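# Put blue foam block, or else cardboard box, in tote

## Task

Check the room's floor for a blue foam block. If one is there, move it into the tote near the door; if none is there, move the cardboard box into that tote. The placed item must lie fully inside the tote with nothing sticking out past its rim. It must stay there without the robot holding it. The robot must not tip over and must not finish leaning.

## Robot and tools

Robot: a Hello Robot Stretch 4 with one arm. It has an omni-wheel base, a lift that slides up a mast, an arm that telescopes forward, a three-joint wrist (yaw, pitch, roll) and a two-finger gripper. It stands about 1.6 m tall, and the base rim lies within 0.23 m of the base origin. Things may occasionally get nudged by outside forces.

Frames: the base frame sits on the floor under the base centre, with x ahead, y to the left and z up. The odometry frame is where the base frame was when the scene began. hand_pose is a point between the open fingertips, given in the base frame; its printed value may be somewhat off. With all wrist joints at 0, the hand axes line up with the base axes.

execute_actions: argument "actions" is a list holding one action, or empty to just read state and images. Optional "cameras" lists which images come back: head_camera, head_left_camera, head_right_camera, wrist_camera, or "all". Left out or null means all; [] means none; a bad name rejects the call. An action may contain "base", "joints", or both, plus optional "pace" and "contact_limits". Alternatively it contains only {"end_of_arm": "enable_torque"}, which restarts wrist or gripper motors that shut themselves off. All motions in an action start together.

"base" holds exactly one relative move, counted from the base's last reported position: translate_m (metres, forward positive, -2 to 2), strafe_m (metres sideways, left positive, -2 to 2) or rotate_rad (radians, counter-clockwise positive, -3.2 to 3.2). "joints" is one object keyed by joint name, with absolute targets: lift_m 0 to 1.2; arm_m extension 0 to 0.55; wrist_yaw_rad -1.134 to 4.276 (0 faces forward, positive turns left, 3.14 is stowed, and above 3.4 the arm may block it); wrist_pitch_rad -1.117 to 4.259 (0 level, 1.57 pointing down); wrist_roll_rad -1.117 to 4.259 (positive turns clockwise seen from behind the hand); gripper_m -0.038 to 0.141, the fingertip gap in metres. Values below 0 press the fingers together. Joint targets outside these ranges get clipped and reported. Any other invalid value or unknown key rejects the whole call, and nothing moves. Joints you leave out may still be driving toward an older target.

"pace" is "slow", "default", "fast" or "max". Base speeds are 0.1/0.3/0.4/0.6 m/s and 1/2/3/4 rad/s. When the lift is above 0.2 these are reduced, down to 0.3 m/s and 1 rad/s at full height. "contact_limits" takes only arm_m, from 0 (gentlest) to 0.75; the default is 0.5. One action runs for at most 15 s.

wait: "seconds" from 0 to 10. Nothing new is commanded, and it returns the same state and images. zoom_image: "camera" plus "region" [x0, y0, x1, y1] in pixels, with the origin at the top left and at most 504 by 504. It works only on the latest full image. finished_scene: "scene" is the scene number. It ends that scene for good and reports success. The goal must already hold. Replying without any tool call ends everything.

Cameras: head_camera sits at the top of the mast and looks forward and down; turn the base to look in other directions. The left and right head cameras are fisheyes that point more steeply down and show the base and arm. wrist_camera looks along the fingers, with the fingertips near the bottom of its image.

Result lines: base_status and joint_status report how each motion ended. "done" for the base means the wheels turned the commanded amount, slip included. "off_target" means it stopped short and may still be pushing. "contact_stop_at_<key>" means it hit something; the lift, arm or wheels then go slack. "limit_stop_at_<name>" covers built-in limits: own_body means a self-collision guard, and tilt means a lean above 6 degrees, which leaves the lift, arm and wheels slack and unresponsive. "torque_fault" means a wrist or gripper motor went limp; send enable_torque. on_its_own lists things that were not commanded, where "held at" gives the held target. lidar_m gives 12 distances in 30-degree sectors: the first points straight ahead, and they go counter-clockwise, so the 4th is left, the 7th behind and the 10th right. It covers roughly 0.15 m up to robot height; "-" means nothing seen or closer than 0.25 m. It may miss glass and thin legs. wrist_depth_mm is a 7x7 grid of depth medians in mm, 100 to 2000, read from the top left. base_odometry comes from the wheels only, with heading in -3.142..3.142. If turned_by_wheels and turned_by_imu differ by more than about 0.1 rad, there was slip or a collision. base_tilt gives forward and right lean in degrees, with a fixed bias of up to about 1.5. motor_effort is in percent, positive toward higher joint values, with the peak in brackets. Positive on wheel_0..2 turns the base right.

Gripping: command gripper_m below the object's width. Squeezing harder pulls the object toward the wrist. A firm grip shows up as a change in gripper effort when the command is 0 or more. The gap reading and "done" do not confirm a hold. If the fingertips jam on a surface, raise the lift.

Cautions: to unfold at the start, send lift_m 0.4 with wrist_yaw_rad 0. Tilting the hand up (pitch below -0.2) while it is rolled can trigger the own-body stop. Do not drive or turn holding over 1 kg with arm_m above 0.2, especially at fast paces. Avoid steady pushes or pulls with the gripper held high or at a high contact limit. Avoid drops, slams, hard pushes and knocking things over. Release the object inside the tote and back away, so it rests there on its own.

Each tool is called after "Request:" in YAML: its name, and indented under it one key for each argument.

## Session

Request:
execute_actions:
  actions: []

Scene clock: 0.00 s.
base_odometry: x=+0.000 y=+0.000 heading=+0.000 (m, m, rad; odometry frame)
turned_by_wheels: +0.000 (rad since the last result)
turned_by_imu: +0.000 (rad since the last result)
base_tilt: forward=+0.0 right=-0.4 (deg)
lidar_m: 0.99 1.52 1.64 1.05 0.83 0.82 0.92 1.11 1.80 1.14 0.90 0.89
base_status: not commanded
joint_positions: lift_m=+0.167 arm_m=-0.001 wrist_yaw_rad=+3.083 wrist_pitch_rad=-0.008 wrist_roll_rad=+0.008 gripper_m=+0.057
joint_status: not commanded
motor_effort: lift_m=+18 arm_m=-1 wrist_yaw_rad=+1 wrist_pitch_rad=-7 wrist_roll_rad=+1 gripper_m=-3 wheel_0=+0 wheel_1=-1 wheel_2=+1 (%)
hand_pose: x=-0.1130 y=+0.1040 z=+0.3473 quat_wxyz=(+0.029, +0.004, +0.004, +1.000) (m; base frame)
wrist_depth_mm: 145 147 1281 1078 931 798 715 / - 145 1255 1060 904 798 715 / - 135 229 1078 904 809 715 / 109 143 244 1060 917 798 707 / 141 1430 1255 1060 917 798 715 / 1499 1499 1229 1060 854 788 707 / 1008 1025 878 946 831 759 707
pictures: head_camera, head_left_camera, head_right_camera, wrist_camera
Images, in order (width x height): head_camera 420x560, head_left_camera 420x672, head_right_camera 420x672, wrist_camera 616x392.

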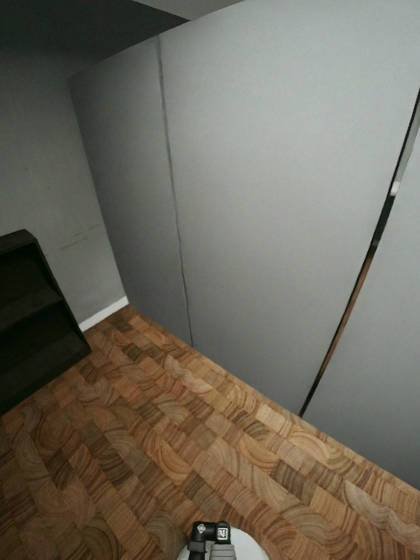

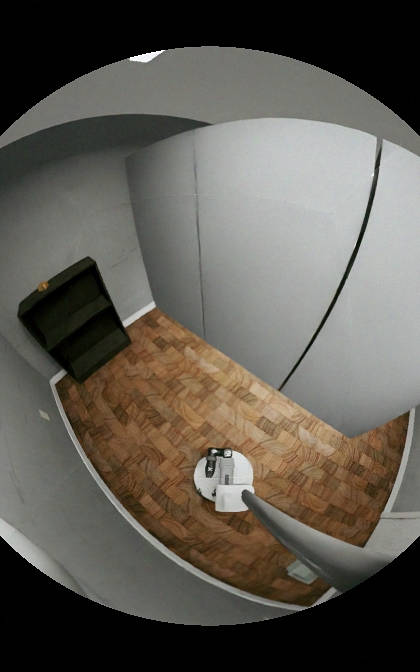

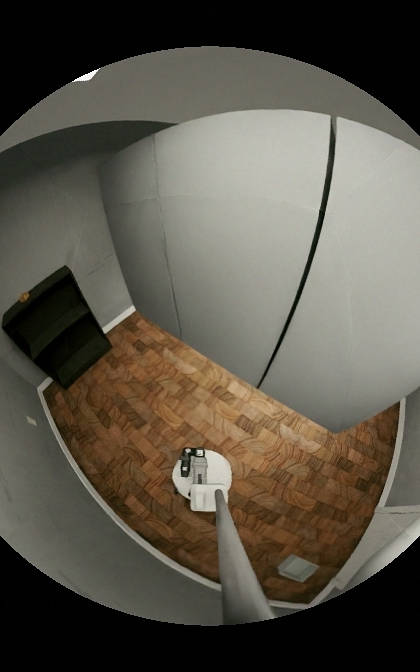

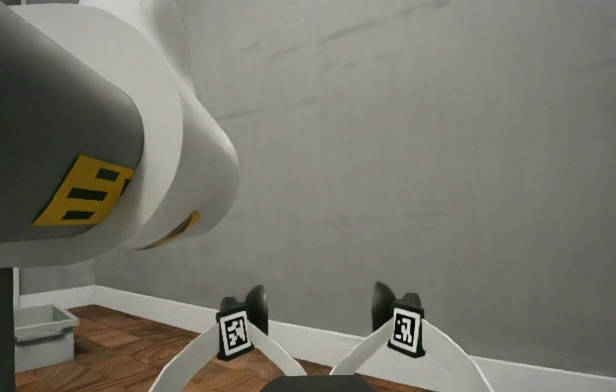

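Request:
execute_actions:
  actions:
    - {"base":{"rotate_rad":-0.72},"pace":"fast"}
  cameras: []

Request:
execute_actions:
  actions:
    - {"base":{"translate_m":0.45},"pace":"max"}
  cameras: ["head_right_camera","head_camera"]

Scene clock: 8.60 s.
base_odometry: x=+0.000 y=+0.000 heading=-0.720 (m, m, rad; odometry frame)
turned_by_wheels: -0.720 (rad since the last result)
turned_by_imu: -0.710 (rad since the last result)
base_tilt: forward=+0.1 right=-0.3 (deg)
lidar_m: 0.90 0.92 1.24 1.64 1.25 0.87 0.83 0.84 1.12 1.12 1.87 0.95
base_status: done
joint_positions: lift_m=+0.167 arm_m=-0.001 wrist_yaw_rad=+3.083 wrist_pitch_rad=-0.008 wrist_roll_rad=+0.008 gripper_m=+0.057
joint_status: not commanded
motor_effort: lift_m=+18(18) arm_m=+0(1) wrist_yaw_rad=+2(2) wrist_pitch_rad=-7(7) wrist_roll_rad=+2(1) gripper_m=-3(4) wheel_0=+1(9) wheel_1=+1(10) wheel_2=+1(11) (%)
hand_pose: x=-0.1130 y=+0.1040 z=+0.3473 quat_wxyz=(+0.029, +0.004, +0.004, +1.000) (m; base frame)
wrist_depth_mm: 146 147 946 976 991 1008 1025 / - 145 931 960 976 991 1025 / - 135 229 960 976 1008 1008 / 109 143 243 946 976 991 991 / 141 891 917 946 960 976 976 / 878 904 917 946 946 991 991 / 878 878 904 891 866 946 946
pictures: none
No camera images: the call's "cameras" was empty. Leave "cameras" out to get every camera's image.

Scene clock: 10.77 s.
base_odometry: x=+0.339 y=-0.297 heading=-0.720 (m, m, rad; odometry frame)
turned_by_wheels: +0.000 (rad since the last result)
turned_by_imu: -0.001 (rad since the last result)
base_tilt: forward=+0.1 right=-0.3 (deg)
lidar_m: 0.44 0.46 0.62 1.51 1.70 1.35 1.27 1.32 1.39 1.77 0.68 0.46
base_status: done
joint_positions: lift_m=+0.167 arm_m=-0.001 wrist_yaw_rad=+3.083 wrist_pitch_rad=-0.008 wrist_roll_rad=+0.008 gripper_m=+0.057
joint_status: not commanded
motor_effort: lift_m=+18(18) arm_m=-1(0) wrist_yaw_rad=+3(1) wrist_pitch_rad=-8(7) wrist_roll_rad=+1(1) gripper_m=-4(3) wheel_0=-1(11) wheel_1=+0(8) wheel_2=+2(19) (%)
hand_pose: x=-0.1130 y=+0.1040 z=+0.3473 quat_wxyz=(+0.029, +0.004, +0.004, +1.000) (m; base frame)
wrist_depth_mm: 146 147 1366 1397 1430 1499 1537 / - 145 1366 1430 1430 1464 1499 / - 135 229 1430 1430 1430 1499 / 109 143 244 1397 1397 1430 1464 / 141 1308 1336 1397 1397 1430 1464 / 1308 1308 1336 1366 1308 1397 1430 / 1060 1042 891 931 866 960 976
pictures: head_camera, head_right_camera
Images, in order (width x height): head_camera 420x560, head_right_camera 420x672.

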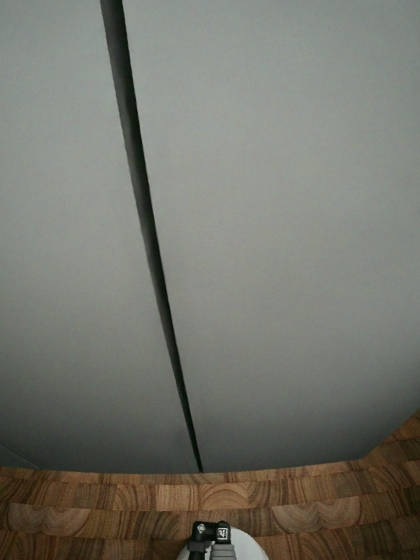

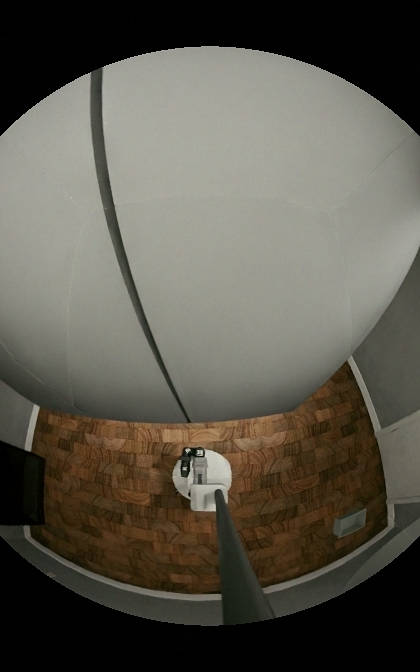

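Request:
execute_actions:
  actions:
    - {"base":{"translate_m":0.1},"pace":"max"}
  cameras: []

Request:
execute_actions:
  actions:
    - {"base":{"strafe_m":-1.2},"pace":"max"}
  cameras: ["head_right_camera","head_camera"]

Scene clock: 12.27 s.
base_odometry: x=+0.414 y=-0.363 heading=-0.720 (m, m, rad; odometry frame)
turned_by_wheels: +0.000 (rad since the last result)
turned_by_imu: -0.001 (rad since the last result)
base_tilt: forward=+0.2 right=-0.3 (deg)
lidar_m: 0.34 0.35 0.48 1.18 1.71 1.45 1.37 1.42 1.39 1.77 0.53 0.37
base_status: done
joint_positions: lift_m=+0.167 arm_m=-0.001 wrist_yaw_rad=+3.083 wrist_pitch_rad=-0.008 wrist_roll_rad=+0.008 gripper_m=+0.057
joint_status: not commanded
motor_effort: lift_m=+18(18) arm_m=-1(0) wrist_yaw_rad=+1(0) wrist_pitch_rad=-8(7) wrist_roll_rad=+0(1) gripper_m=-4(3) wheel_0=-1(8) wheel_1=+0(8) wheel_2=+3(13) (%)
hand_pose: x=-0.1130 y=+0.1040 z=+0.3473 quat_wxyz=(+0.029, +0.004, +0.004, +1.000) (m; base frame)
wrist_depth_mm: 145 147 1499 1499 1537 1537 1618 / - 145 1499 1537 1537 1537 1618 / - 135 229 1499 1537 1576 1576 / 109 143 245 1499 1499 1576 1576 / 140 1366 1499 1464 1499 1537 1576 / 1366 1397 1430 1430 1281 1499 1430 / 1078 1025 878 946 866 946 976
pictures: none
No camera images: the call's "cameras" was empty. Leave "cameras" out to get every camera's image.

Scene clock: 15.60 s.
base_odometry: x=-0.377 y=-1.265 heading=-0.720 (m, m, rad; odometry frame)
turned_by_wheels: +0.000 (rad since the last result)
turned_by_imu: -0.004 (rad since the last result)
base_tilt: forward=+0.1 right=-0.6 (deg)
lidar_m: 1.83 0.53 0.53 1.33 1.97 1.40 0.76 0.88 0.60 0.56 0.60 0.83
base_status: done
joint_positions: lift_m=+0.167 arm_m=-0.001 wrist_yaw_rad=+3.083 wrist_pitch_rad=-0.008 wrist_roll_rad=+0.008 gripper_m=+0.057
joint_status: not commanded
motor_effort: lift_m=+18(18) arm_m=-1(0) wrist_yaw_rad=+0(2) wrist_pitch_rad=-8(8) wrist_roll_rad=+0(1) gripper_m=-2(4) wheel_0=-2(15) wheel_1=+2(15) wheel_2=+0(4) (%)
hand_pose: x=-0.1130 y=+0.1040 z=+0.3473 quat_wxyz=(+0.029, +0.004, +0.004, +1.000) (m; base frame)
wrist_depth_mm: 146 146 1430 1499 1464 1499 1537 / - 145 1464 1430 1499 1537 1576 / - 135 229 1430 1464 1499 1499 / 109 143 244 1464 1464 1499 1537 / 141 1366 1397 1430 1430 1464 1499 / 1042 1336 1308 1397 1281 1430 1464 / 976 1025 854 842 842 946 960
pictures: head_camera, head_right_camera
Images, in order (width x height): head_camera 420x560, head_right_camera 420x672.

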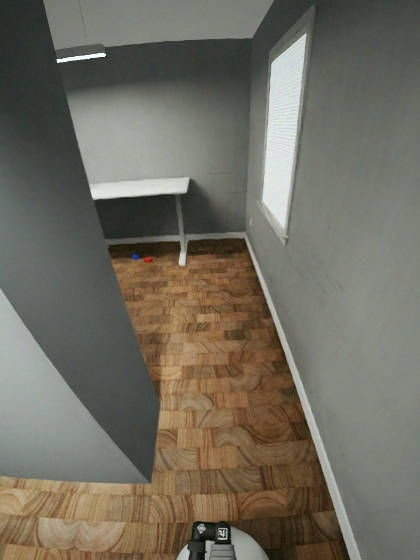

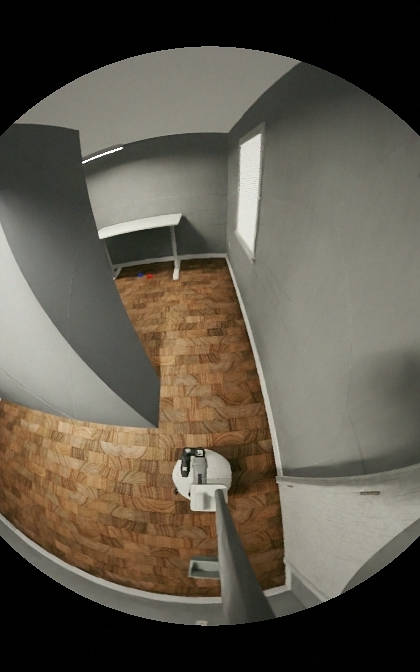

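Request:
execute_actions:
  actions:
    - {"base":{"translate_m":1.45},"pace":"max"}
  cameras: ["head_left_camera","head_camera"]

Scene clock: 19.73 s.
base_odometry: x=+0.714 y=-2.221 heading=-0.719 (m, m, rad; odometry frame)
turned_by_wheels: +0.000 (rad since the last result)
turned_by_imu: -0.003 (rad since the last result)
base_tilt: forward=-0.2 right=-0.4 (deg)
lidar_m: 1.35 1.23 1.67 2.46 0.88 0.73 2.43 0.79 0.54 0.51 0.52 0.66
base_status: done
joint_positions: lift_m=+0.167 arm_m=-0.001 wrist_yaw_rad=+3.083 wrist_pitch_rad=-0.008 wrist_roll_rad=+0.008 gripper_m=+0.057
joint_status: not commanded
motor_effort: lift_m=+18(18) arm_m=+0(1) wrist_yaw_rad=-1(1) wrist_pitch_rad=-7(7) wrist_roll_rad=+1(1) gripper_m=-3(3) wheel_0=+0(8) wheel_1=+0(10) wheel_2=+2(18) (%)
hand_pose: x=-0.1130 y=+0.1040 z=+0.3473 quat_wxyz=(+0.029, +0.004, +0.004, +1.000) (m; base frame)
wrist_depth_mm: 146 146 - - 1025 1118 1182 / - 145 - - 1060 1205 1229 / - 135 229 - 1060 768 1255 / 109 143 244 - 1060 1008 1229 / 141 1255 - - 1078 1182 1205 / 976 1430 1430 1661 831 1008 1182 / 960 1042 891 931 854 741 788
pictures: head_camera, head_left_camera
Images, in order (width x height): head_camera 420x560, head_left_camera 420x672.

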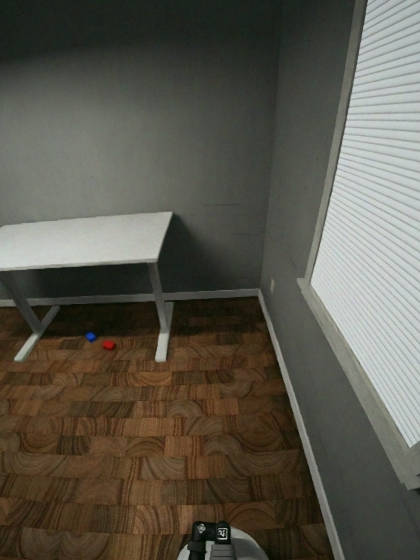

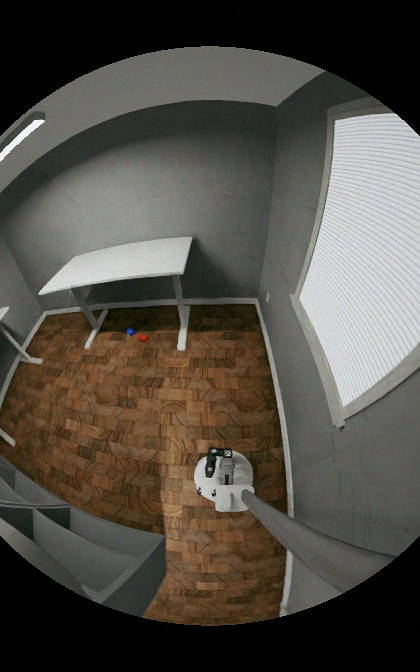

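Request:
execute_actions:
  actions:
    - {"base":{"strafe_m":0.85},"joints":{"lift_m":0.4,"wrist_yaw_rad":0,"gripper_m":0.12},"pace":"max"}
  cameras: []

Request:
execute_actions:
  actions:
    - {"base":{"translate_m":0.5},"joints":{"wrist_pitch_rad":1.57,"arm_m":0.3},"pace":"max"}
  cameras: ["wrist_camera","head_camera"]

Scene clock: 22.70 s.
base_odometry: x=+1.273 y=-1.581 heading=-0.719 (m, m, rad; odometry frame)
turned_by_wheels: +0.000 (rad since the last result)
turned_by_imu: +0.002 (rad since the last result)
base_tilt: forward=+0.1 right=-0.6 (deg)
lidar_m: 1.14 1.17 1.71 1.61 0.94 0.65 0.62 0.63 1.46 1.34 1.38 1.21
base_status: done
joint_positions: lift_m=+0.400 arm_m=-0.001 wrist_yaw_rad=+0.001 wrist_pitch_rad=-0.008 wrist_roll_rad=+0.008 gripper_m=+0.120
joint_status: all done
motor_effort: lift_m=+19(23) arm_m=+0(1) wrist_yaw_rad=-2(5) wrist_pitch_rad=-7(8) wrist_roll_rad=+0(1) gripper_m=-1(3) wheel_0=+2(16) wheel_1=-1(16) wheel_2=+0(2) (%)
hand_pose: x=+0.4584 y=-0.0873 z=+0.5805 quat_wxyz=(+1.000, +0.004, -0.004, +0.000) (m; base frame)
wrist_depth_mm: 1708 1708 1708 1756 1808 1708 1756 / 1708 1708 1661 1756 1708 1756 1756 / 1229 1205 1229 1281 1336 1756 1661 / 1661 1708 1708 1661 1708 1708 1661 / 1661 1618 1661 1708 1708 1708 1661 / 1618 1661 1661 1708 1618 1661 1708 / 1499 1576 1397 158 1255 1366 1499
pictures: none
No camera images: the call's "cameras" was empty. Leave "cameras" out to get every camera's image.

Scene clock: 25.10 s.
base_odometry: x=+1.650 y=-1.910 heading=-0.719 (m, m, rad; odometry frame)
turned_by_wheels: +0.000 (rad since the last result)
turned_by_imu: -0.001 (rad since the last result)
base_tilt: forward=-0.1 right=-0.4 (deg)
lidar_m: 0.64 0.66 0.89 1.62 1.68 1.18 1.12 1.16 1.41 1.30 1.35 0.70
base_status: done
joint_positions: lift_m=+0.400 arm_m=+0.299 wrist_yaw_rad=+0.000 wrist_pitch_rad=+1.570 wrist_roll_rad=+0.008 gripper_m=+0.120
joint_status: all done
motor_effort: lift_m=+18(19) arm_m=+6(6) wrist_yaw_rad=+1(0) wrist_pitch_rad=+1(3) wrist_roll_rad=+0(0) gripper_m=-1(1) wheel_0=-1(6) wheel_1=+3(8) wheel_2=-1(17) (%)
hand_pose: x=+0.4702 y=-0.0874 z=+0.2896 quat_wxyz=(+0.708, +0.003, +0.707, -0.003) (m; base frame)
wrist_depth_mm: 535 530 525 521 517 512 477 / 530 525 521 517 517 508 508 / 530 525 517 517 512 504 504 / 525 521 517 512 508 504 500 / 521 517 508 512 504 496 500 / 512 517 512 504 500 496 488 / 512 508 508 151 504 492 492
pictures: head_camera, wrist_camera
Images, in order (width x height): head_camera 420x560, wrist_camera 616x392.

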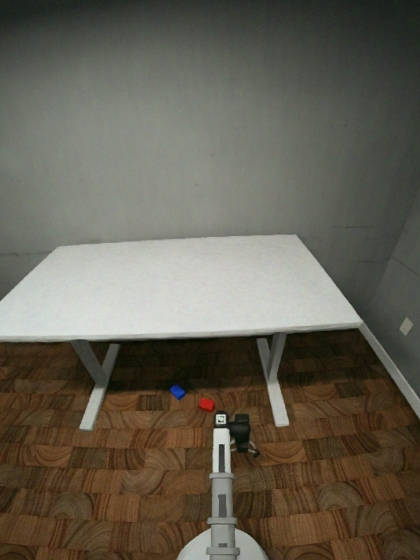

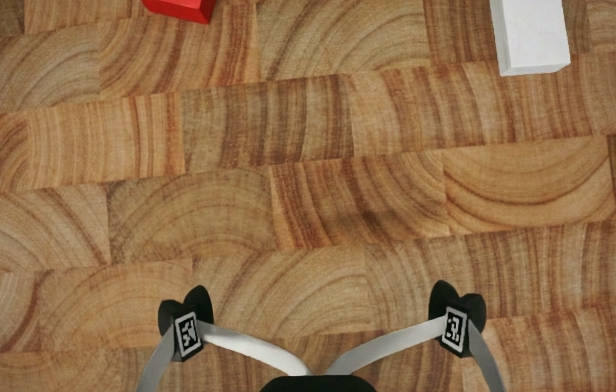

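Request:
execute_actions:
  actions:
    - {"base":{"strafe_m":0.34},"joints":{"lift_m":0.3},"pace":"max"}
  cameras: []

Request:
execute_actions:
  actions:
    - {"base":{"translate_m":0.18},"joints":{"arm_m":0.48},"pace":"fast"}
  cameras: ["wrist_camera","head_camera"]

Scene clock: 27.40 s.
base_odometry: x=+1.874 y=-1.654 heading=-0.719 (m, m, rad; odometry frame)
turned_by_wheels: +0.000 (rad since the last result)
turned_by_imu: +0.000 (rad since the last result)
base_tilt: forward=+0.1 right=-0.8 (deg)
lidar_m: 0.63 0.64 0.87 1.29 1.32 1.19 1.14 1.17 1.78 1.65 0.97 0.67
base_status: done
joint_positions: lift_m=+0.300 arm_m=+0.299 wrist_yaw_rad=+0.000 wrist_pitch_rad=+1.570 wrist_roll_rad=+0.008 gripper_m=+0.120
joint_status: all done
motor_effort: lift_m=+16(18) arm_m=+6(6) wrist_yaw_rad=+0(1) wrist_pitch_rad=+1(1) wrist_roll_rad=+1(1) gripper_m=+0(4) wheel_0=+3(13) wheel_1=-3(13) wheel_2=+0(2) (%)
hand_pose: x=+0.4701 y=-0.0874 z=+0.1898 quat_wxyz=(+0.707, +0.003, +0.707, -0.003) (m; base frame)
wrist_depth_mm: 430 427 421 424 418 413 410 / 430 424 421 418 413 413 407 / 424 424 418 415 410 410 402 / 424 421 418 413 410 407 402 / 421 418 413 413 407 404 402 / 421 415 410 404 404 397 399 / 418 413 404 151 402 397 397
pictures: none
No camera images: the call's "cameras" was empty. Leave "cameras" out to get every camera's image.

Scene clock: 29.03 s.
base_odometry: x=+2.009 y=-1.773 heading=-0.719 (m, m, rad; odometry frame)
turned_by_wheels: +0.000 (rad since the last result)
turned_by_imu: -0.001 (rad since the last result)
base_tilt: forward=+0.1 right=-0.4 (deg)
lidar_m: 0.45 0.47 0.62 1.30 1.34 1.39 1.31 1.37 1.76 1.65 0.69 0.47
base_status: done
joint_positions: lift_m=+0.300 arm_m=+0.479 wrist_yaw_rad=+0.000 wrist_pitch_rad=+1.570 wrist_roll_rad=+0.008 gripper_m=+0.120
joint_status: all done
motor_effort: lift_m=+16(16) arm_m=+6(6) wrist_yaw_rad=+0(1) wrist_pitch_rad=-1(0) wrist_roll_rad=+2(1) gripper_m=-2(1) wheel_0=+1(6) wheel_1=+1(9) wheel_2=-1(15) (%)
hand_pose: x=+0.6501 y=-0.0874 z=+0.1898 quat_wxyz=(+0.707, +0.003, +0.707, -0.003) (m; base frame)
wrist_depth_mm: 433 427 424 421 418 410 410 / 430 424 421 421 415 410 410 / 427 421 418 415 415 410 404 / 421 418 418 413 410 402 402 / 424 418 415 410 410 362 402 / 418 418 407 410 407 357 397 / 415 413 407 152 399 397 397
pictures: head_camera, wrist_camera
Images, in order (width x height): head_camera 420x560, wrist_camera 616x392.

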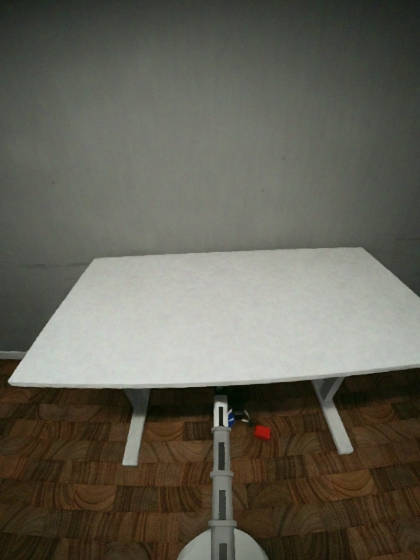

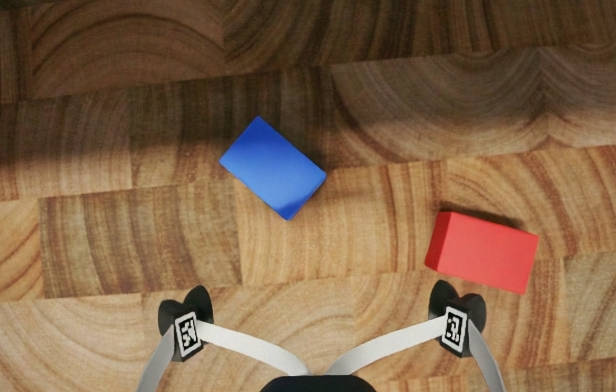

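Request:
execute_actions:
  actions:
    - {"base":{"strafe_m":0.05},"joints":{"arm_m":0.535,"wrist_roll_rad":-0.87},"pace":"fast"}
  cameras: []

Request:
execute_actions:
  actions:
    - {"base":{"translate_m":0.05},"joints":{"lift_m":0.2},"pace":"fast"}
  cameras: ["wrist_camera"]

Scene clock: 30.53 s.
base_odometry: x=+2.042 y=-1.735 heading=-0.719 (m, m, rad; odometry frame)
turned_by_wheels: +0.000 (rad since the last result)
turned_by_imu: +0.000 (rad since the last result)
base_tilt: forward=+0.2 right=-0.5 (deg)
lidar_m: 0.44 0.47 0.63 1.24 1.29 1.38 1.30 1.36 1.84 1.67 0.68 0.47
base_status: done
joint_positions: lift_m=+0.300 arm_m=+0.534 wrist_yaw_rad=+0.000 wrist_pitch_rad=+1.570 wrist_roll_rad=-0.869 gripper_m=+0.120
joint_status: all done
motor_effort: lift_m=+16(16) arm_m=+6(6) wrist_yaw_rad=+0(1) wrist_pitch_rad=+0(1) wrist_roll_rad=+0(4) gripper_m=-1(1) wheel_0=+0(9) wheel_1=+0(12) wheel_2=+0(2) (%)
hand_pose: x=+0.7050 y=-0.0874 z=+0.1898 quat_wxyz=(+0.642, -0.298, +0.641, +0.298) (m; base frame)
wrist_depth_mm: 436 433 427 421 418 410 407 / 433 427 421 418 415 410 404 / 433 427 421 415 407 407 402 / 430 424 415 415 413 404 402 / 424 421 415 410 364 402 399 / 424 418 410 410 402 397 397 / 418 415 410 151 402 394 392
pictures: none
No camera images: the call's "cameras" was empty. Leave "cameras" out to get every camera's image.

Scene clock: 31.70 s.
base_odometry: x=+2.079 y=-1.768 heading=-0.719 (m, m, rad; odometry frame)
turned_by_wheels: +0.000 (rad since the last result)
turned_by_imu: +0.000 (rad since the last result)
base_tilt: forward=+0.1 right=-0.4 (deg)
lidar_m: 0.39 0.40 0.56 1.25 1.28 1.43 1.35 1.42 1.79 1.69 0.62 0.43
base_status: done
joint_positions: lift_m=+0.200 arm_m=+0.534 wrist_yaw_rad=+0.000 wrist_pitch_rad=+1.570 wrist_roll_rad=-0.869 gripper_m=+0.120
joint_status: all done
motor_effort: lift_m=+15(14) arm_m=+6(6) wrist_yaw_rad=+0(0) wrist_pitch_rad=+0(0) wrist_roll_rad=-1(0) gripper_m=+0(1) wheel_0=+0(8) wheel_1=+3(7) wheel_2=+0(13) (%)
hand_pose: x=+0.7051 y=-0.0874 z=+0.0899 quat_wxyz=(+0.642, -0.298, +0.641, +0.298) (m; base frame)
wrist_depth_mm: 330 329 324 320 317 315 310 / 330 325 320 319 317 310 307 / 327 324 320 317 314 309 306 / 325 322 319 314 312 307 306 / 322 319 315 271 307 306 304 / 322 319 312 266 306 301 300 / 319 315 312 151 303 300 300
pictures: wrist_camera
Images, in order (width x height): wrist_camera 616x392.

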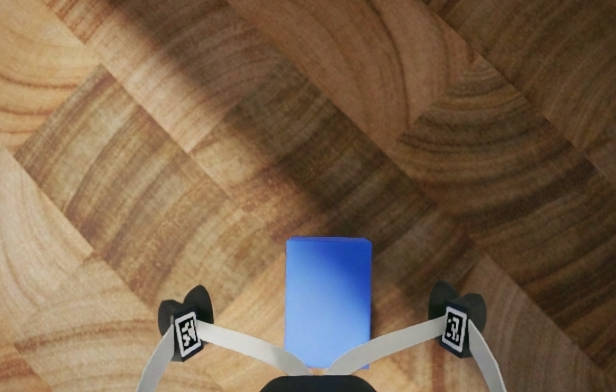

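Request:
execute_actions:
  actions:
    - {"joints":{"lift_m":0.14}}
  cameras: []

Request:
execute_actions:
  actions:
    - {"joints":{"gripper_m":0.015}}
  cameras: ["wrist_camera"]

Request:
execute_actions:
  actions:
    - {"joints":{"lift_m":0.2}}
  cameras: ["wrist_camera"]

Scene clock: 33.10 s.
base_odometry: x=+2.079 y=-1.768 heading=-0.719 (m, m, rad; odometry frame)
turned_by_wheels: +0.000 (rad since the last result)
turned_by_imu: +0.000 (rad since the last result)
base_tilt: forward=+0.2 right=-0.4 (deg)
lidar_m: 0.39 0.42 0.54 1.25 1.28 1.45 1.35 1.42 1.77 1.69 0.60 0.42
base_status: not commanded
joint_positions: lift_m=+0.140 arm_m=+0.534 wrist_yaw_rad=+0.000 wrist_pitch_rad=+1.570 wrist_roll_rad=-0.869 gripper_m=+0.120
joint_status: all done
motor_effort: lift_m=+15(14) arm_m=+6(6) wrist_yaw_rad=+1(0) wrist_pitch_rad=+0(1) wrist_roll_rad=+0(1) gripper_m=-1(2) wheel_0=+0(0) wheel_1=+3(2) wheel_2=+0(0) (%)
hand_pose: x=+0.7051 y=-0.0874 z=+0.0300 quat_wxyz=(+0.642, -0.298, +0.641, +0.298) (m; base frame)
wrist_depth_mm: 270 266 263 259 257 253 252 / 267 264 262 257 255 253 251 / 265 263 259 256 254 251 250 / 264 260 257 255 252 249 247 / 262 259 255 208 250 249 246 / 258 257 253 207 211 244 243 / 257 256 252 151 246 243 242
pictures: none
No camera images: the call's "cameras" was empty. Leave "cameras" out to get every camera's image.

Scene clock: 35.00 s.
base_odometry: x=+2.079 y=-1.768 heading=-0.719 (m, m, rad; odometry frame)
turned_by_wheels: +0.000 (rad since the last result)
turned_by_imu: -0.001 (rad since the last result)
base_tilt: forward=+0.2 right=-0.2 (deg)
lidar_m: 0.40 0.40 0.55 1.25 1.30 1.44 1.36 1.42 1.79 1.70 0.61 0.43
base_status: not commanded
joint_positions: lift_m=+0.140 arm_m=+0.534 wrist_yaw_rad=+0.000 wrist_pitch_rad=+1.570 wrist_roll_rad=-0.869 gripper_m=+0.015
joint_status: all done
motor_effort: lift_m=+15(15) arm_m=+6(6) wrist_yaw_rad=+0(1) wrist_pitch_rad=+0(0) wrist_roll_rad=+0(1) gripper_m=-22(24) wheel_0=+0(1) wheel_1=+3(2) wheel_2=+0(0) (%)
hand_pose: x=+0.7051 y=-0.0874 z=+0.0300 quat_wxyz=(+0.642, -0.298, +0.641, +0.298) (m; base frame)
wrist_depth_mm: 268 266 262 260 256 253 251 / 267 265 260 257 254 251 250 / 265 264 259 256 253 251 248 / 264 259 257 255 252 249 247 / 262 260 255 196 249 247 246 / 259 257 254 194 193 245 243 / 258 256 252 192 191 169 241
pictures: wrist_camera
Images, in order (width x height): wrist_camera 616x392.

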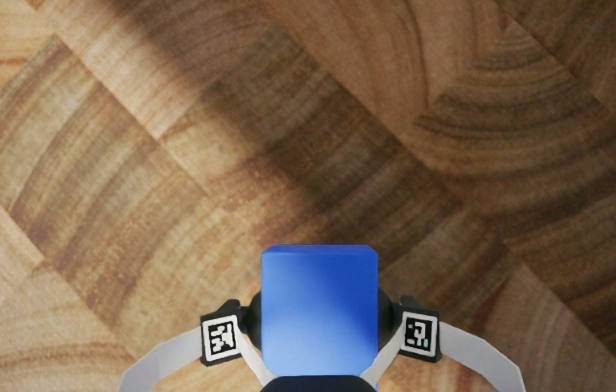

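Scene clock: 36.17 s.
base_odometry: x=+2.079 y=-1.768 heading=-0.719 (m, m, rad; odometry frame)
turned_by_wheels: +0.000 (rad since the last result)
turned_by_imu: +0.000 (rad since the last result)
base_tilt: forward=+0.1 right=-0.5 (deg)
lidar_m: 0.39 0.41 0.55 1.25 1.30 1.44 1.36 1.42 1.79 1.69 0.60 0.42
base_status: not commanded
joint_positions: lift_m=+0.200 arm_m=+0.534 wrist_yaw_rad=+0.000 wrist_pitch_rad=+1.570 wrist_roll_rad=-0.869 gripper_m=+0.015
joint_status: all done
motor_effort: lift_m=+20(22) arm_m=+6(6) wrist_yaw_rad=+1(0) wrist_pitch_rad=+0(0) wrist_roll_rad=+0(0) gripper_m=-24(25) wheel_0=-1(0) wheel_1=+3(2) wheel_2=+0(0) (%)
hand_pose: x=+0.7051 y=-0.0874 z=+0.0895 quat_wxyz=(+0.642, -0.298, +0.641, +0.298) (m; base frame)
wrist_depth_mm: 329 329 322 319 315 310 309 / 330 325 322 319 314 310 307 / 327 322 320 317 310 310 306 / 325 320 315 312 312 306 303 / 324 319 315 196 307 304 303 / 319 315 312 195 193 303 300 / 319 314 309 191 192 168 298
pictures: wrist_camera
Images, in order (width x height): wrist_camera 616x392.

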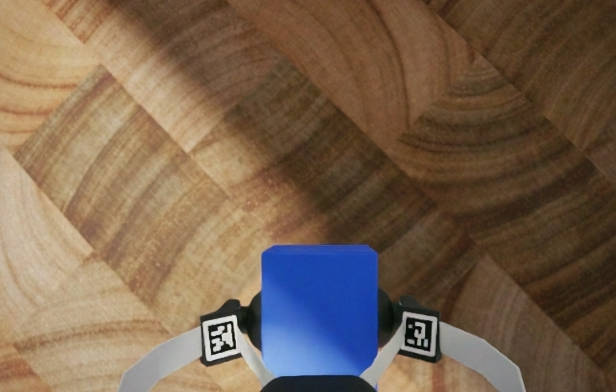

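Request:
execute_actions:
  actions:
    - {"base":{"translate_m":-0.3},"joints":{"lift_m":0.36,"arm_m":0.02,"wrist_roll_rad":0},"pace":"fast"}
  cameras: []

Request:
execute_actions:
  actions:
    - {"base":{"rotate_rad":-3.17},"pace":"fast"}
  cameras: []

Request:
execute_actions:
  actions:
    - {"base":{"strafe_m":1.27},"pace":"max"}
  cameras: ["head_camera","head_left_camera"]

Scene clock: 38.83 s.
base_odometry: x=+1.854 y=-1.571 heading=-0.719 (m, m, rad; odometry frame)
turned_by_wheels: +0.000 (rad since the last result)
turned_by_imu: +0.000 (rad since the last result)
base_tilt: forward=+0.2 right=-0.4 (deg)
lidar_m: 0.69 0.73 1.30 1.24 1.28 1.12 1.06 1.10 1.84 1.70 1.07 0.74
base_status: done
joint_positions: lift_m=+0.360 arm_m=+0.021 wrist_yaw_rad=+0.000 wrist_pitch_rad=+1.570 wrist_roll_rad=+0.000 gripper_m=+0.015
joint_status: all done
motor_effort: lift_m=+20(21) arm_m=-6(7) wrist_yaw_rad=+0(1) wrist_pitch_rad=+0(1) wrist_roll_rad=+2(6) gripper_m=-22(22) wheel_0=+2(7) wheel_1=-2(9) wheel_2=-1(13) (%)
hand_pose: x=+0.1921 y=-0.0874 z=+0.2495 quat_wxyz=(+0.707, +0.000, +0.707, +0.000) (m; base frame)
wrist_depth_mm: 492 488 488 480 473 469 469 / 492 488 480 480 477 469 469 / 488 488 480 480 473 469 462 / 484 484 480 473 469 466 466 / 488 477 473 196 469 462 459 / 484 273 262 193 194 462 459 / 272 263 257 193 191 169 455
pictures: none
No camera images: the call's "cameras" was empty. Leave "cameras" out to get every camera's image.

Scene clock: 41.17 s.
base_odometry: x=+1.854 y=-1.571 heading=+2.395 (m, m, rad; odometry frame)
turned_by_wheels: -3.170 (rad since the last result)
turned_by_imu: -3.121 (rad since the last result)
base_tilt: forward=+0.0 right=-0.4 (deg)
lidar_m: 1.06 1.10 1.84 1.71 1.10 0.75 0.70 0.73 1.35 1.25 1.27 1.13
base_status: done
joint_positions: lift_m=+0.360 arm_m=+0.021 wrist_yaw_rad=+0.000 wrist_pitch_rad=+1.570 wrist_roll_rad=+0.000 gripper_m=+0.015
joint_status: not commanded
motor_effort: lift_m=+19(20) arm_m=-6(6) wrist_yaw_rad=+1(2) wrist_pitch_rad=+0(2) wrist_roll_rad=+1(3) gripper_m=-22(21) wheel_0=+1(8) wheel_1=+0(15) wheel_2=+2(10) (%)
hand_pose: x=+0.1923 y=-0.0874 z=+0.2496 quat_wxyz=(+0.707, +0.000, +0.707, +0.000) (m; base frame)
wrist_depth_mm: 496 488 484 484 477 473 473 / 492 492 484 477 480 469 466 / 492 484 477 477 473 469 462 / 484 484 480 473 473 466 459 / 484 477 480 196 466 466 459 / 480 273 263 194 193 462 452 / 271 262 256 193 191 169 455
pictures: none
No camera images: the call's "cameras" was empty. Leave "cameras" out to get every camera's image.

Scene clock: 44.80 s.
base_odometry: x=+0.991 y=-2.503 heading=+2.395 (m, m, rad; odometry frame)
turned_by_wheels: +0.000 (rad since the last result)
turned_by_imu: +0.003 (rad since the last result)
base_tilt: forward=+0.2 right=-0.4 (deg)
lidar_m: 2.31 0.72 0.46 0.42 0.44 0.58 1.52 0.88 1.05 2.50 1.50 1.09
base_status: done
joint_positions: lift_m=+0.360 arm_m=+0.021 wrist_yaw_rad=+0.000 wrist_pitch_rad=+1.570 wrist_roll_rad=+0.000 gripper_m=+0.015
joint_status: not commanded
motor_effort: lift_m=+19(19) arm_m=-6(6) wrist_yaw_rad=+0(1) wrist_pitch_rad=+0(0) wrist_roll_rad=+2(1) gripper_m=-23(20) wheel_0=+2(16) wheel_1=-1(16) wheel_2=+0(0) (%)
hand_pose: x=+0.1922 y=-0.0874 z=+0.2496 quat_wxyz=(+0.707, +0.000, +0.707, +0.000) (m; base frame)
wrist_depth_mm: 500 488 488 480 480 473 469 / 492 484 484 477 473 469 466 / 492 488 480 480 477 469 462 / 484 480 477 469 473 462 459 / 484 477 473 196 466 462 455 / 477 273 262 193 193 462 455 / 272 263 257 192 192 169 452
pictures: head_camera, head_left_camera
Images, in order (width x height): head_camera 420x560, head_left_camera 420x672.

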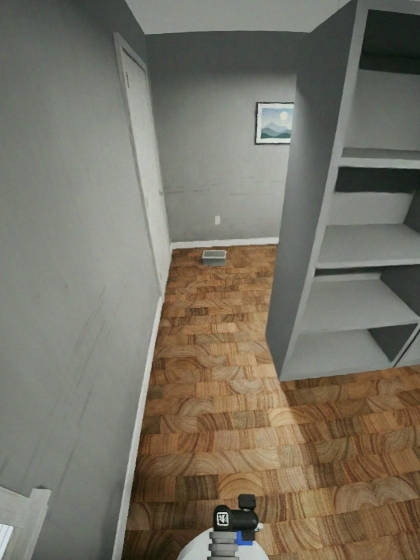

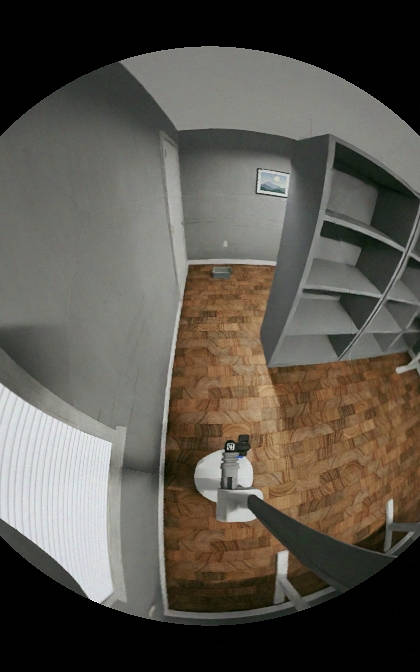

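Request:
execute_actions:
  actions:
    - {"base":{"translate_m":2.0},"pace":"max"}
  cameras: ["head_camera","wrist_camera"]

Scene clock: 50.03 s.
base_odometry: x=-0.477 y=-1.144 heading=+2.395 (m, m, rad; odometry frame)
turned_by_wheels: +0.000 (rad since the last result)
turned_by_imu: -0.004 (rad since the last result)
base_tilt: forward=+0.1 right=-0.4 (deg)
lidar_m: 0.63 0.65 0.62 0.56 0.61 0.80 1.88 0.64 0.74 1.74 1.79 1.27
base_status: done
joint_positions: lift_m=+0.360 arm_m=+0.021 wrist_yaw_rad=+0.000 wrist_pitch_rad=+1.570 wrist_roll_rad=+0.000 gripper_m=+0.015
joint_status: not commanded
motor_effort: lift_m=+19(19) arm_m=-6(6) wrist_yaw_rad=+0(2) wrist_pitch_rad=+0(1) wrist_roll_rad=+1(2) gripper_m=-22(21) wheel_0=+0(4) wheel_1=+2(10) wheel_2=+0(16) (%)
hand_pose: x=+0.1922 y=-0.0874 z=+0.2496 quat_wxyz=(+0.707, +0.000, +0.707, +0.000) (m; base frame)
wrist_depth_mm: 496 492 484 480 477 477 469 / 496 492 488 480 477 473 466 / 492 484 480 473 473 466 466 / 484 484 480 473 469 466 466 / 480 480 473 196 466 466 455 / 480 273 262 195 193 459 455 / 272 263 257 192 191 168 455
pictures: head_camera, wrist_camera
Images, in order (width x height): head_camera 420x560, wrist_camera 616x392.

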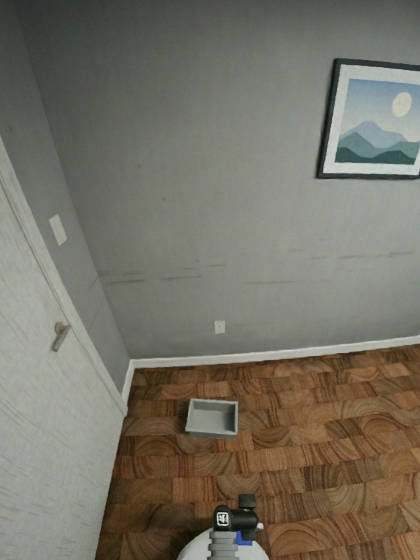

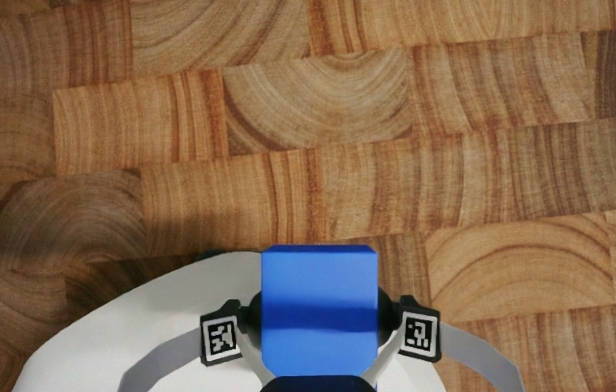

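Request:
execute_actions:
  actions:
    - {"base":{"strafe_m":0.14},"joints":{"arm_m":0.54},"pace":"fast"}
  cameras: ["head_camera","wrist_camera"]

Scene clock: 52.40 s.
base_odometry: x=-0.572 y=-1.247 heading=+2.395 (m, m, rad; odometry frame)
turned_by_wheels: +0.000 (rad since the last result)
turned_by_imu: +0.000 (rad since the last result)
base_tilt: forward=+0.1 right=-0.5 (deg)
lidar_m: 0.65 0.68 0.48 0.43 0.46 0.61 1.48 0.76 0.75 1.78 1.80 0.66
base_status: done
joint_positions: lift_m=+0.360 arm_m=+0.539 wrist_yaw_rad=+0.000 wrist_pitch_rad=+1.570 wrist_roll_rad=+0.000 gripper_m=+0.015
joint_status: all done
motor_effort: lift_m=+19(19) arm_m=+6(4) wrist_yaw_rad=+0(1) wrist_pitch_rad=+1(1) wrist_roll_rad=+1(2) gripper_m=-24(22) wheel_0=+1(13) wheel_1=-1(12) wheel_2=+0(1) (%)
hand_pose: x=+0.7101 y=-0.0874 z=+0.2496 quat_wxyz=(+0.707, +0.000, +0.707, +0.000) (m; base frame)
wrist_depth_mm: 496 480 484 480 480 469 466 / 488 484 484 477 473 473 466 / 488 484 480 473 466 462 462 / 484 480 469 469 466 427 462 / 480 477 466 196 462 415 455 / 477 477 357 193 193 407 455 / 477 469 347 193 191 169 452
pictures: head_camera, wrist_camera
Images, in order (width x height): head_camera 420x560, wrist_camera 616x392.

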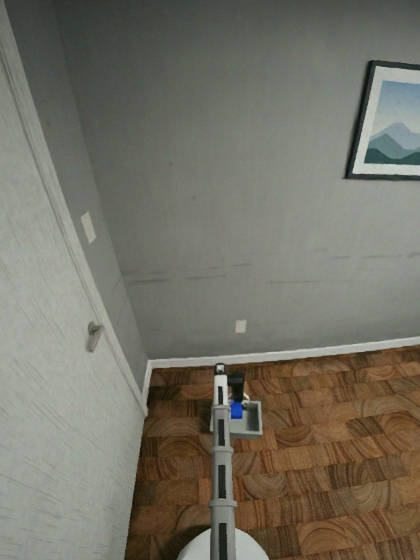

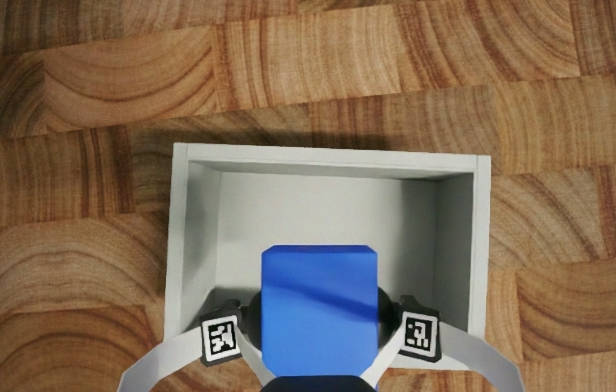

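Request:
execute_actions:
  actions:
    - {"joints":{"arm_m":0.55,"lift_m":0.142}}
  cameras: ["wrist_camera"]

Request:
execute_actions:
  actions:
    - {"joints":{"gripper_m":0.11}}
  cameras: []

Request:
execute_actions:
  actions:
    - {"joints":{"lift_m":0.33},"pace":"fast"}
  cameras: ["wrist_camera"]

Scene clock: 54.73 s.
base_odometry: x=-0.572 y=-1.247 heading=+2.395 (m, m, rad; odometry frame)
turned_by_wheels: +0.000 (rad since the last result)
turned_by_imu: -0.001 (rad since the last result)
base_tilt: forward=+0.3 right=-0.4 (deg)
lidar_m: 0.83 0.68 0.48 0.43 0.46 0.62 1.45 0.75 0.75 1.74 1.80 0.64
base_status: not commanded
joint_positions: lift_m=+0.142 arm_m=+0.548 wrist_yaw_rad=+0.000 wrist_pitch_rad=+1.570 wrist_roll_rad=+0.000 gripper_m=+0.015
joint_status: all done
joint sent to its limit — the command would take arm_m past its upper limit, so that joint was sent only as far as its limit.
motor_effort: lift_m=+14(17) arm_m=+6(9) wrist_yaw_rad=+0(0) wrist_pitch_rad=+0(0) wrist_roll_rad=+2(2) gripper_m=-22(23) wheel_0=+0(1) wheel_1=-1(1) wheel_2=+0(0) (%)
hand_pose: x=+0.7190 y=-0.0874 z=+0.0320 quat_wxyz=(+0.707, +0.000, +0.707, +0.000) (m; base frame)
wrist_depth_mm: 268 265 264 260 259 256 255 / 142 140 140 138 137 136 253 / 167 203 192 181 171 160 165 / 173 252 254 252 251 249 231 / 176 255 254 196 249 248 229 / 176 253 252 195 193 247 225 / 176 227 250 193 191 168 222
pictures: wrist_camera
Images, in order (width x height): wrist_camera 616x392.

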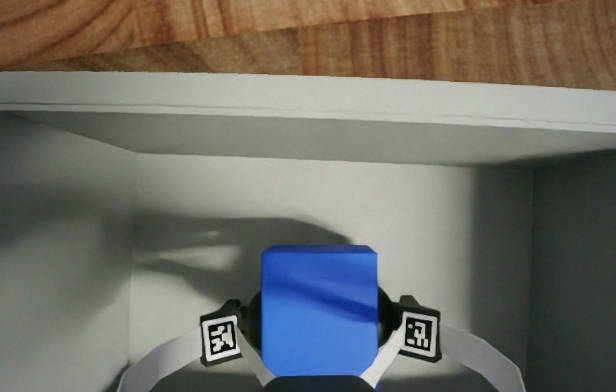

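Scene clock: 56.50 s.
base_odometry: x=-0.572 y=-1.247 heading=+2.395 (m, m, rad; odometry frame)
turned_by_wheels: +0.000 (rad since the last result)
turned_by_imu: -0.001 (rad since the last result)
base_tilt: forward=-0.1 right=-0.6 (deg)
lidar_m: 0.84 0.68 0.47 0.42 0.47 0.61 1.47 0.77 0.74 1.78 1.78 0.65
base_status: not commanded
joint_positions: lift_m=+0.142 arm_m=+0.548 wrist_yaw_rad=+0.000 wrist_pitch_rad=+1.570 wrist_roll_rad=+0.000 gripper_m=+0.110
joint_status: all done
motor_effort: lift_m=+15(14) arm_m=+6(6) wrist_yaw_rad=+0(0) wrist_pitch_rad=+0(1) wrist_roll_rad=+1(2) gripper_m=-2(22) wheel_0=+1(0) wheel_1=-1(1) wheel_2=+0(0) (%)
hand_pose: x=+0.7190 y=-0.0874 z=+0.0320 quat_wxyz=(+0.707, +0.000, +0.707, +0.000) (m; base frame)
wrist_depth_mm: 268 265 264 260 257 256 254 / 142 141 140 138 137 136 253 / 167 202 193 181 171 160 165 / 174 252 255 254 252 250 232 / 175 254 255 208 249 248 229 / 176 242 252 206 212 246 225 / 176 242 250 157 245 243 220
pictures: none
No camera images: the call's "cameras" was empty. Leave "cameras" out to get every camera's image.

Scene clock: 58.00 s.
base_odometry: x=-0.572 y=-1.247 heading=+2.395 (m, m, rad; odometry frame)
turned_by_wheels: +0.000 (rad since the last result)
turned_by_imu: +0.000 (rad since the last result)
base_tilt: forward=-0.1 right=-0.5 (deg)
lidar_m: 0.64 0.69 0.47 0.41 0.47 0.62 1.48 0.76 0.73 1.77 1.80 0.63
base_status: not commanded
joint_positions: lift_m=+0.330 arm_m=+0.548 wrist_yaw_rad=+0.000 wrist_pitch_rad=+1.570 wrist_roll_rad=+0.000 gripper_m=+0.110
joint_status: all done
motor_effort: lift_m=+20(22) arm_m=+6(6) wrist_yaw_rad=+0(0) wrist_pitch_rad=+0(0) wrist_roll_rad=+1(1) gripper_m=-3(2) wheel_0=+1(1) wheel_1=-1(1) wheel_2=+0(0) (%)
hand_pose: x=+0.7190 y=-0.0874 z=+0.2195 quat_wxyz=(+0.707, +0.000, +0.707, +0.000) (m; base frame)
wrist_depth_mm: 462 459 455 452 449 442 439 / 462 452 452 449 445 439 439 / 459 452 452 442 442 436 436 / 455 452 421 439 436 387 430 / 449 449 442 394 430 382 433 / 445 442 392 421 433 314 427 / 442 445 322 158 314 312 424
pictures: wrist_camera
Images, in order (width x height): wrist_camera 616x392.

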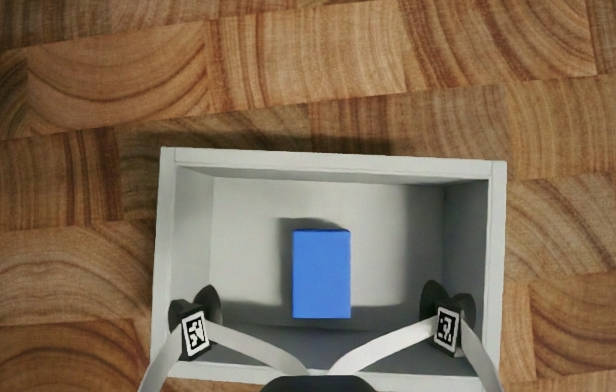

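Request:
finished_scene:
  scene: 2

The scene is finished: the task was done.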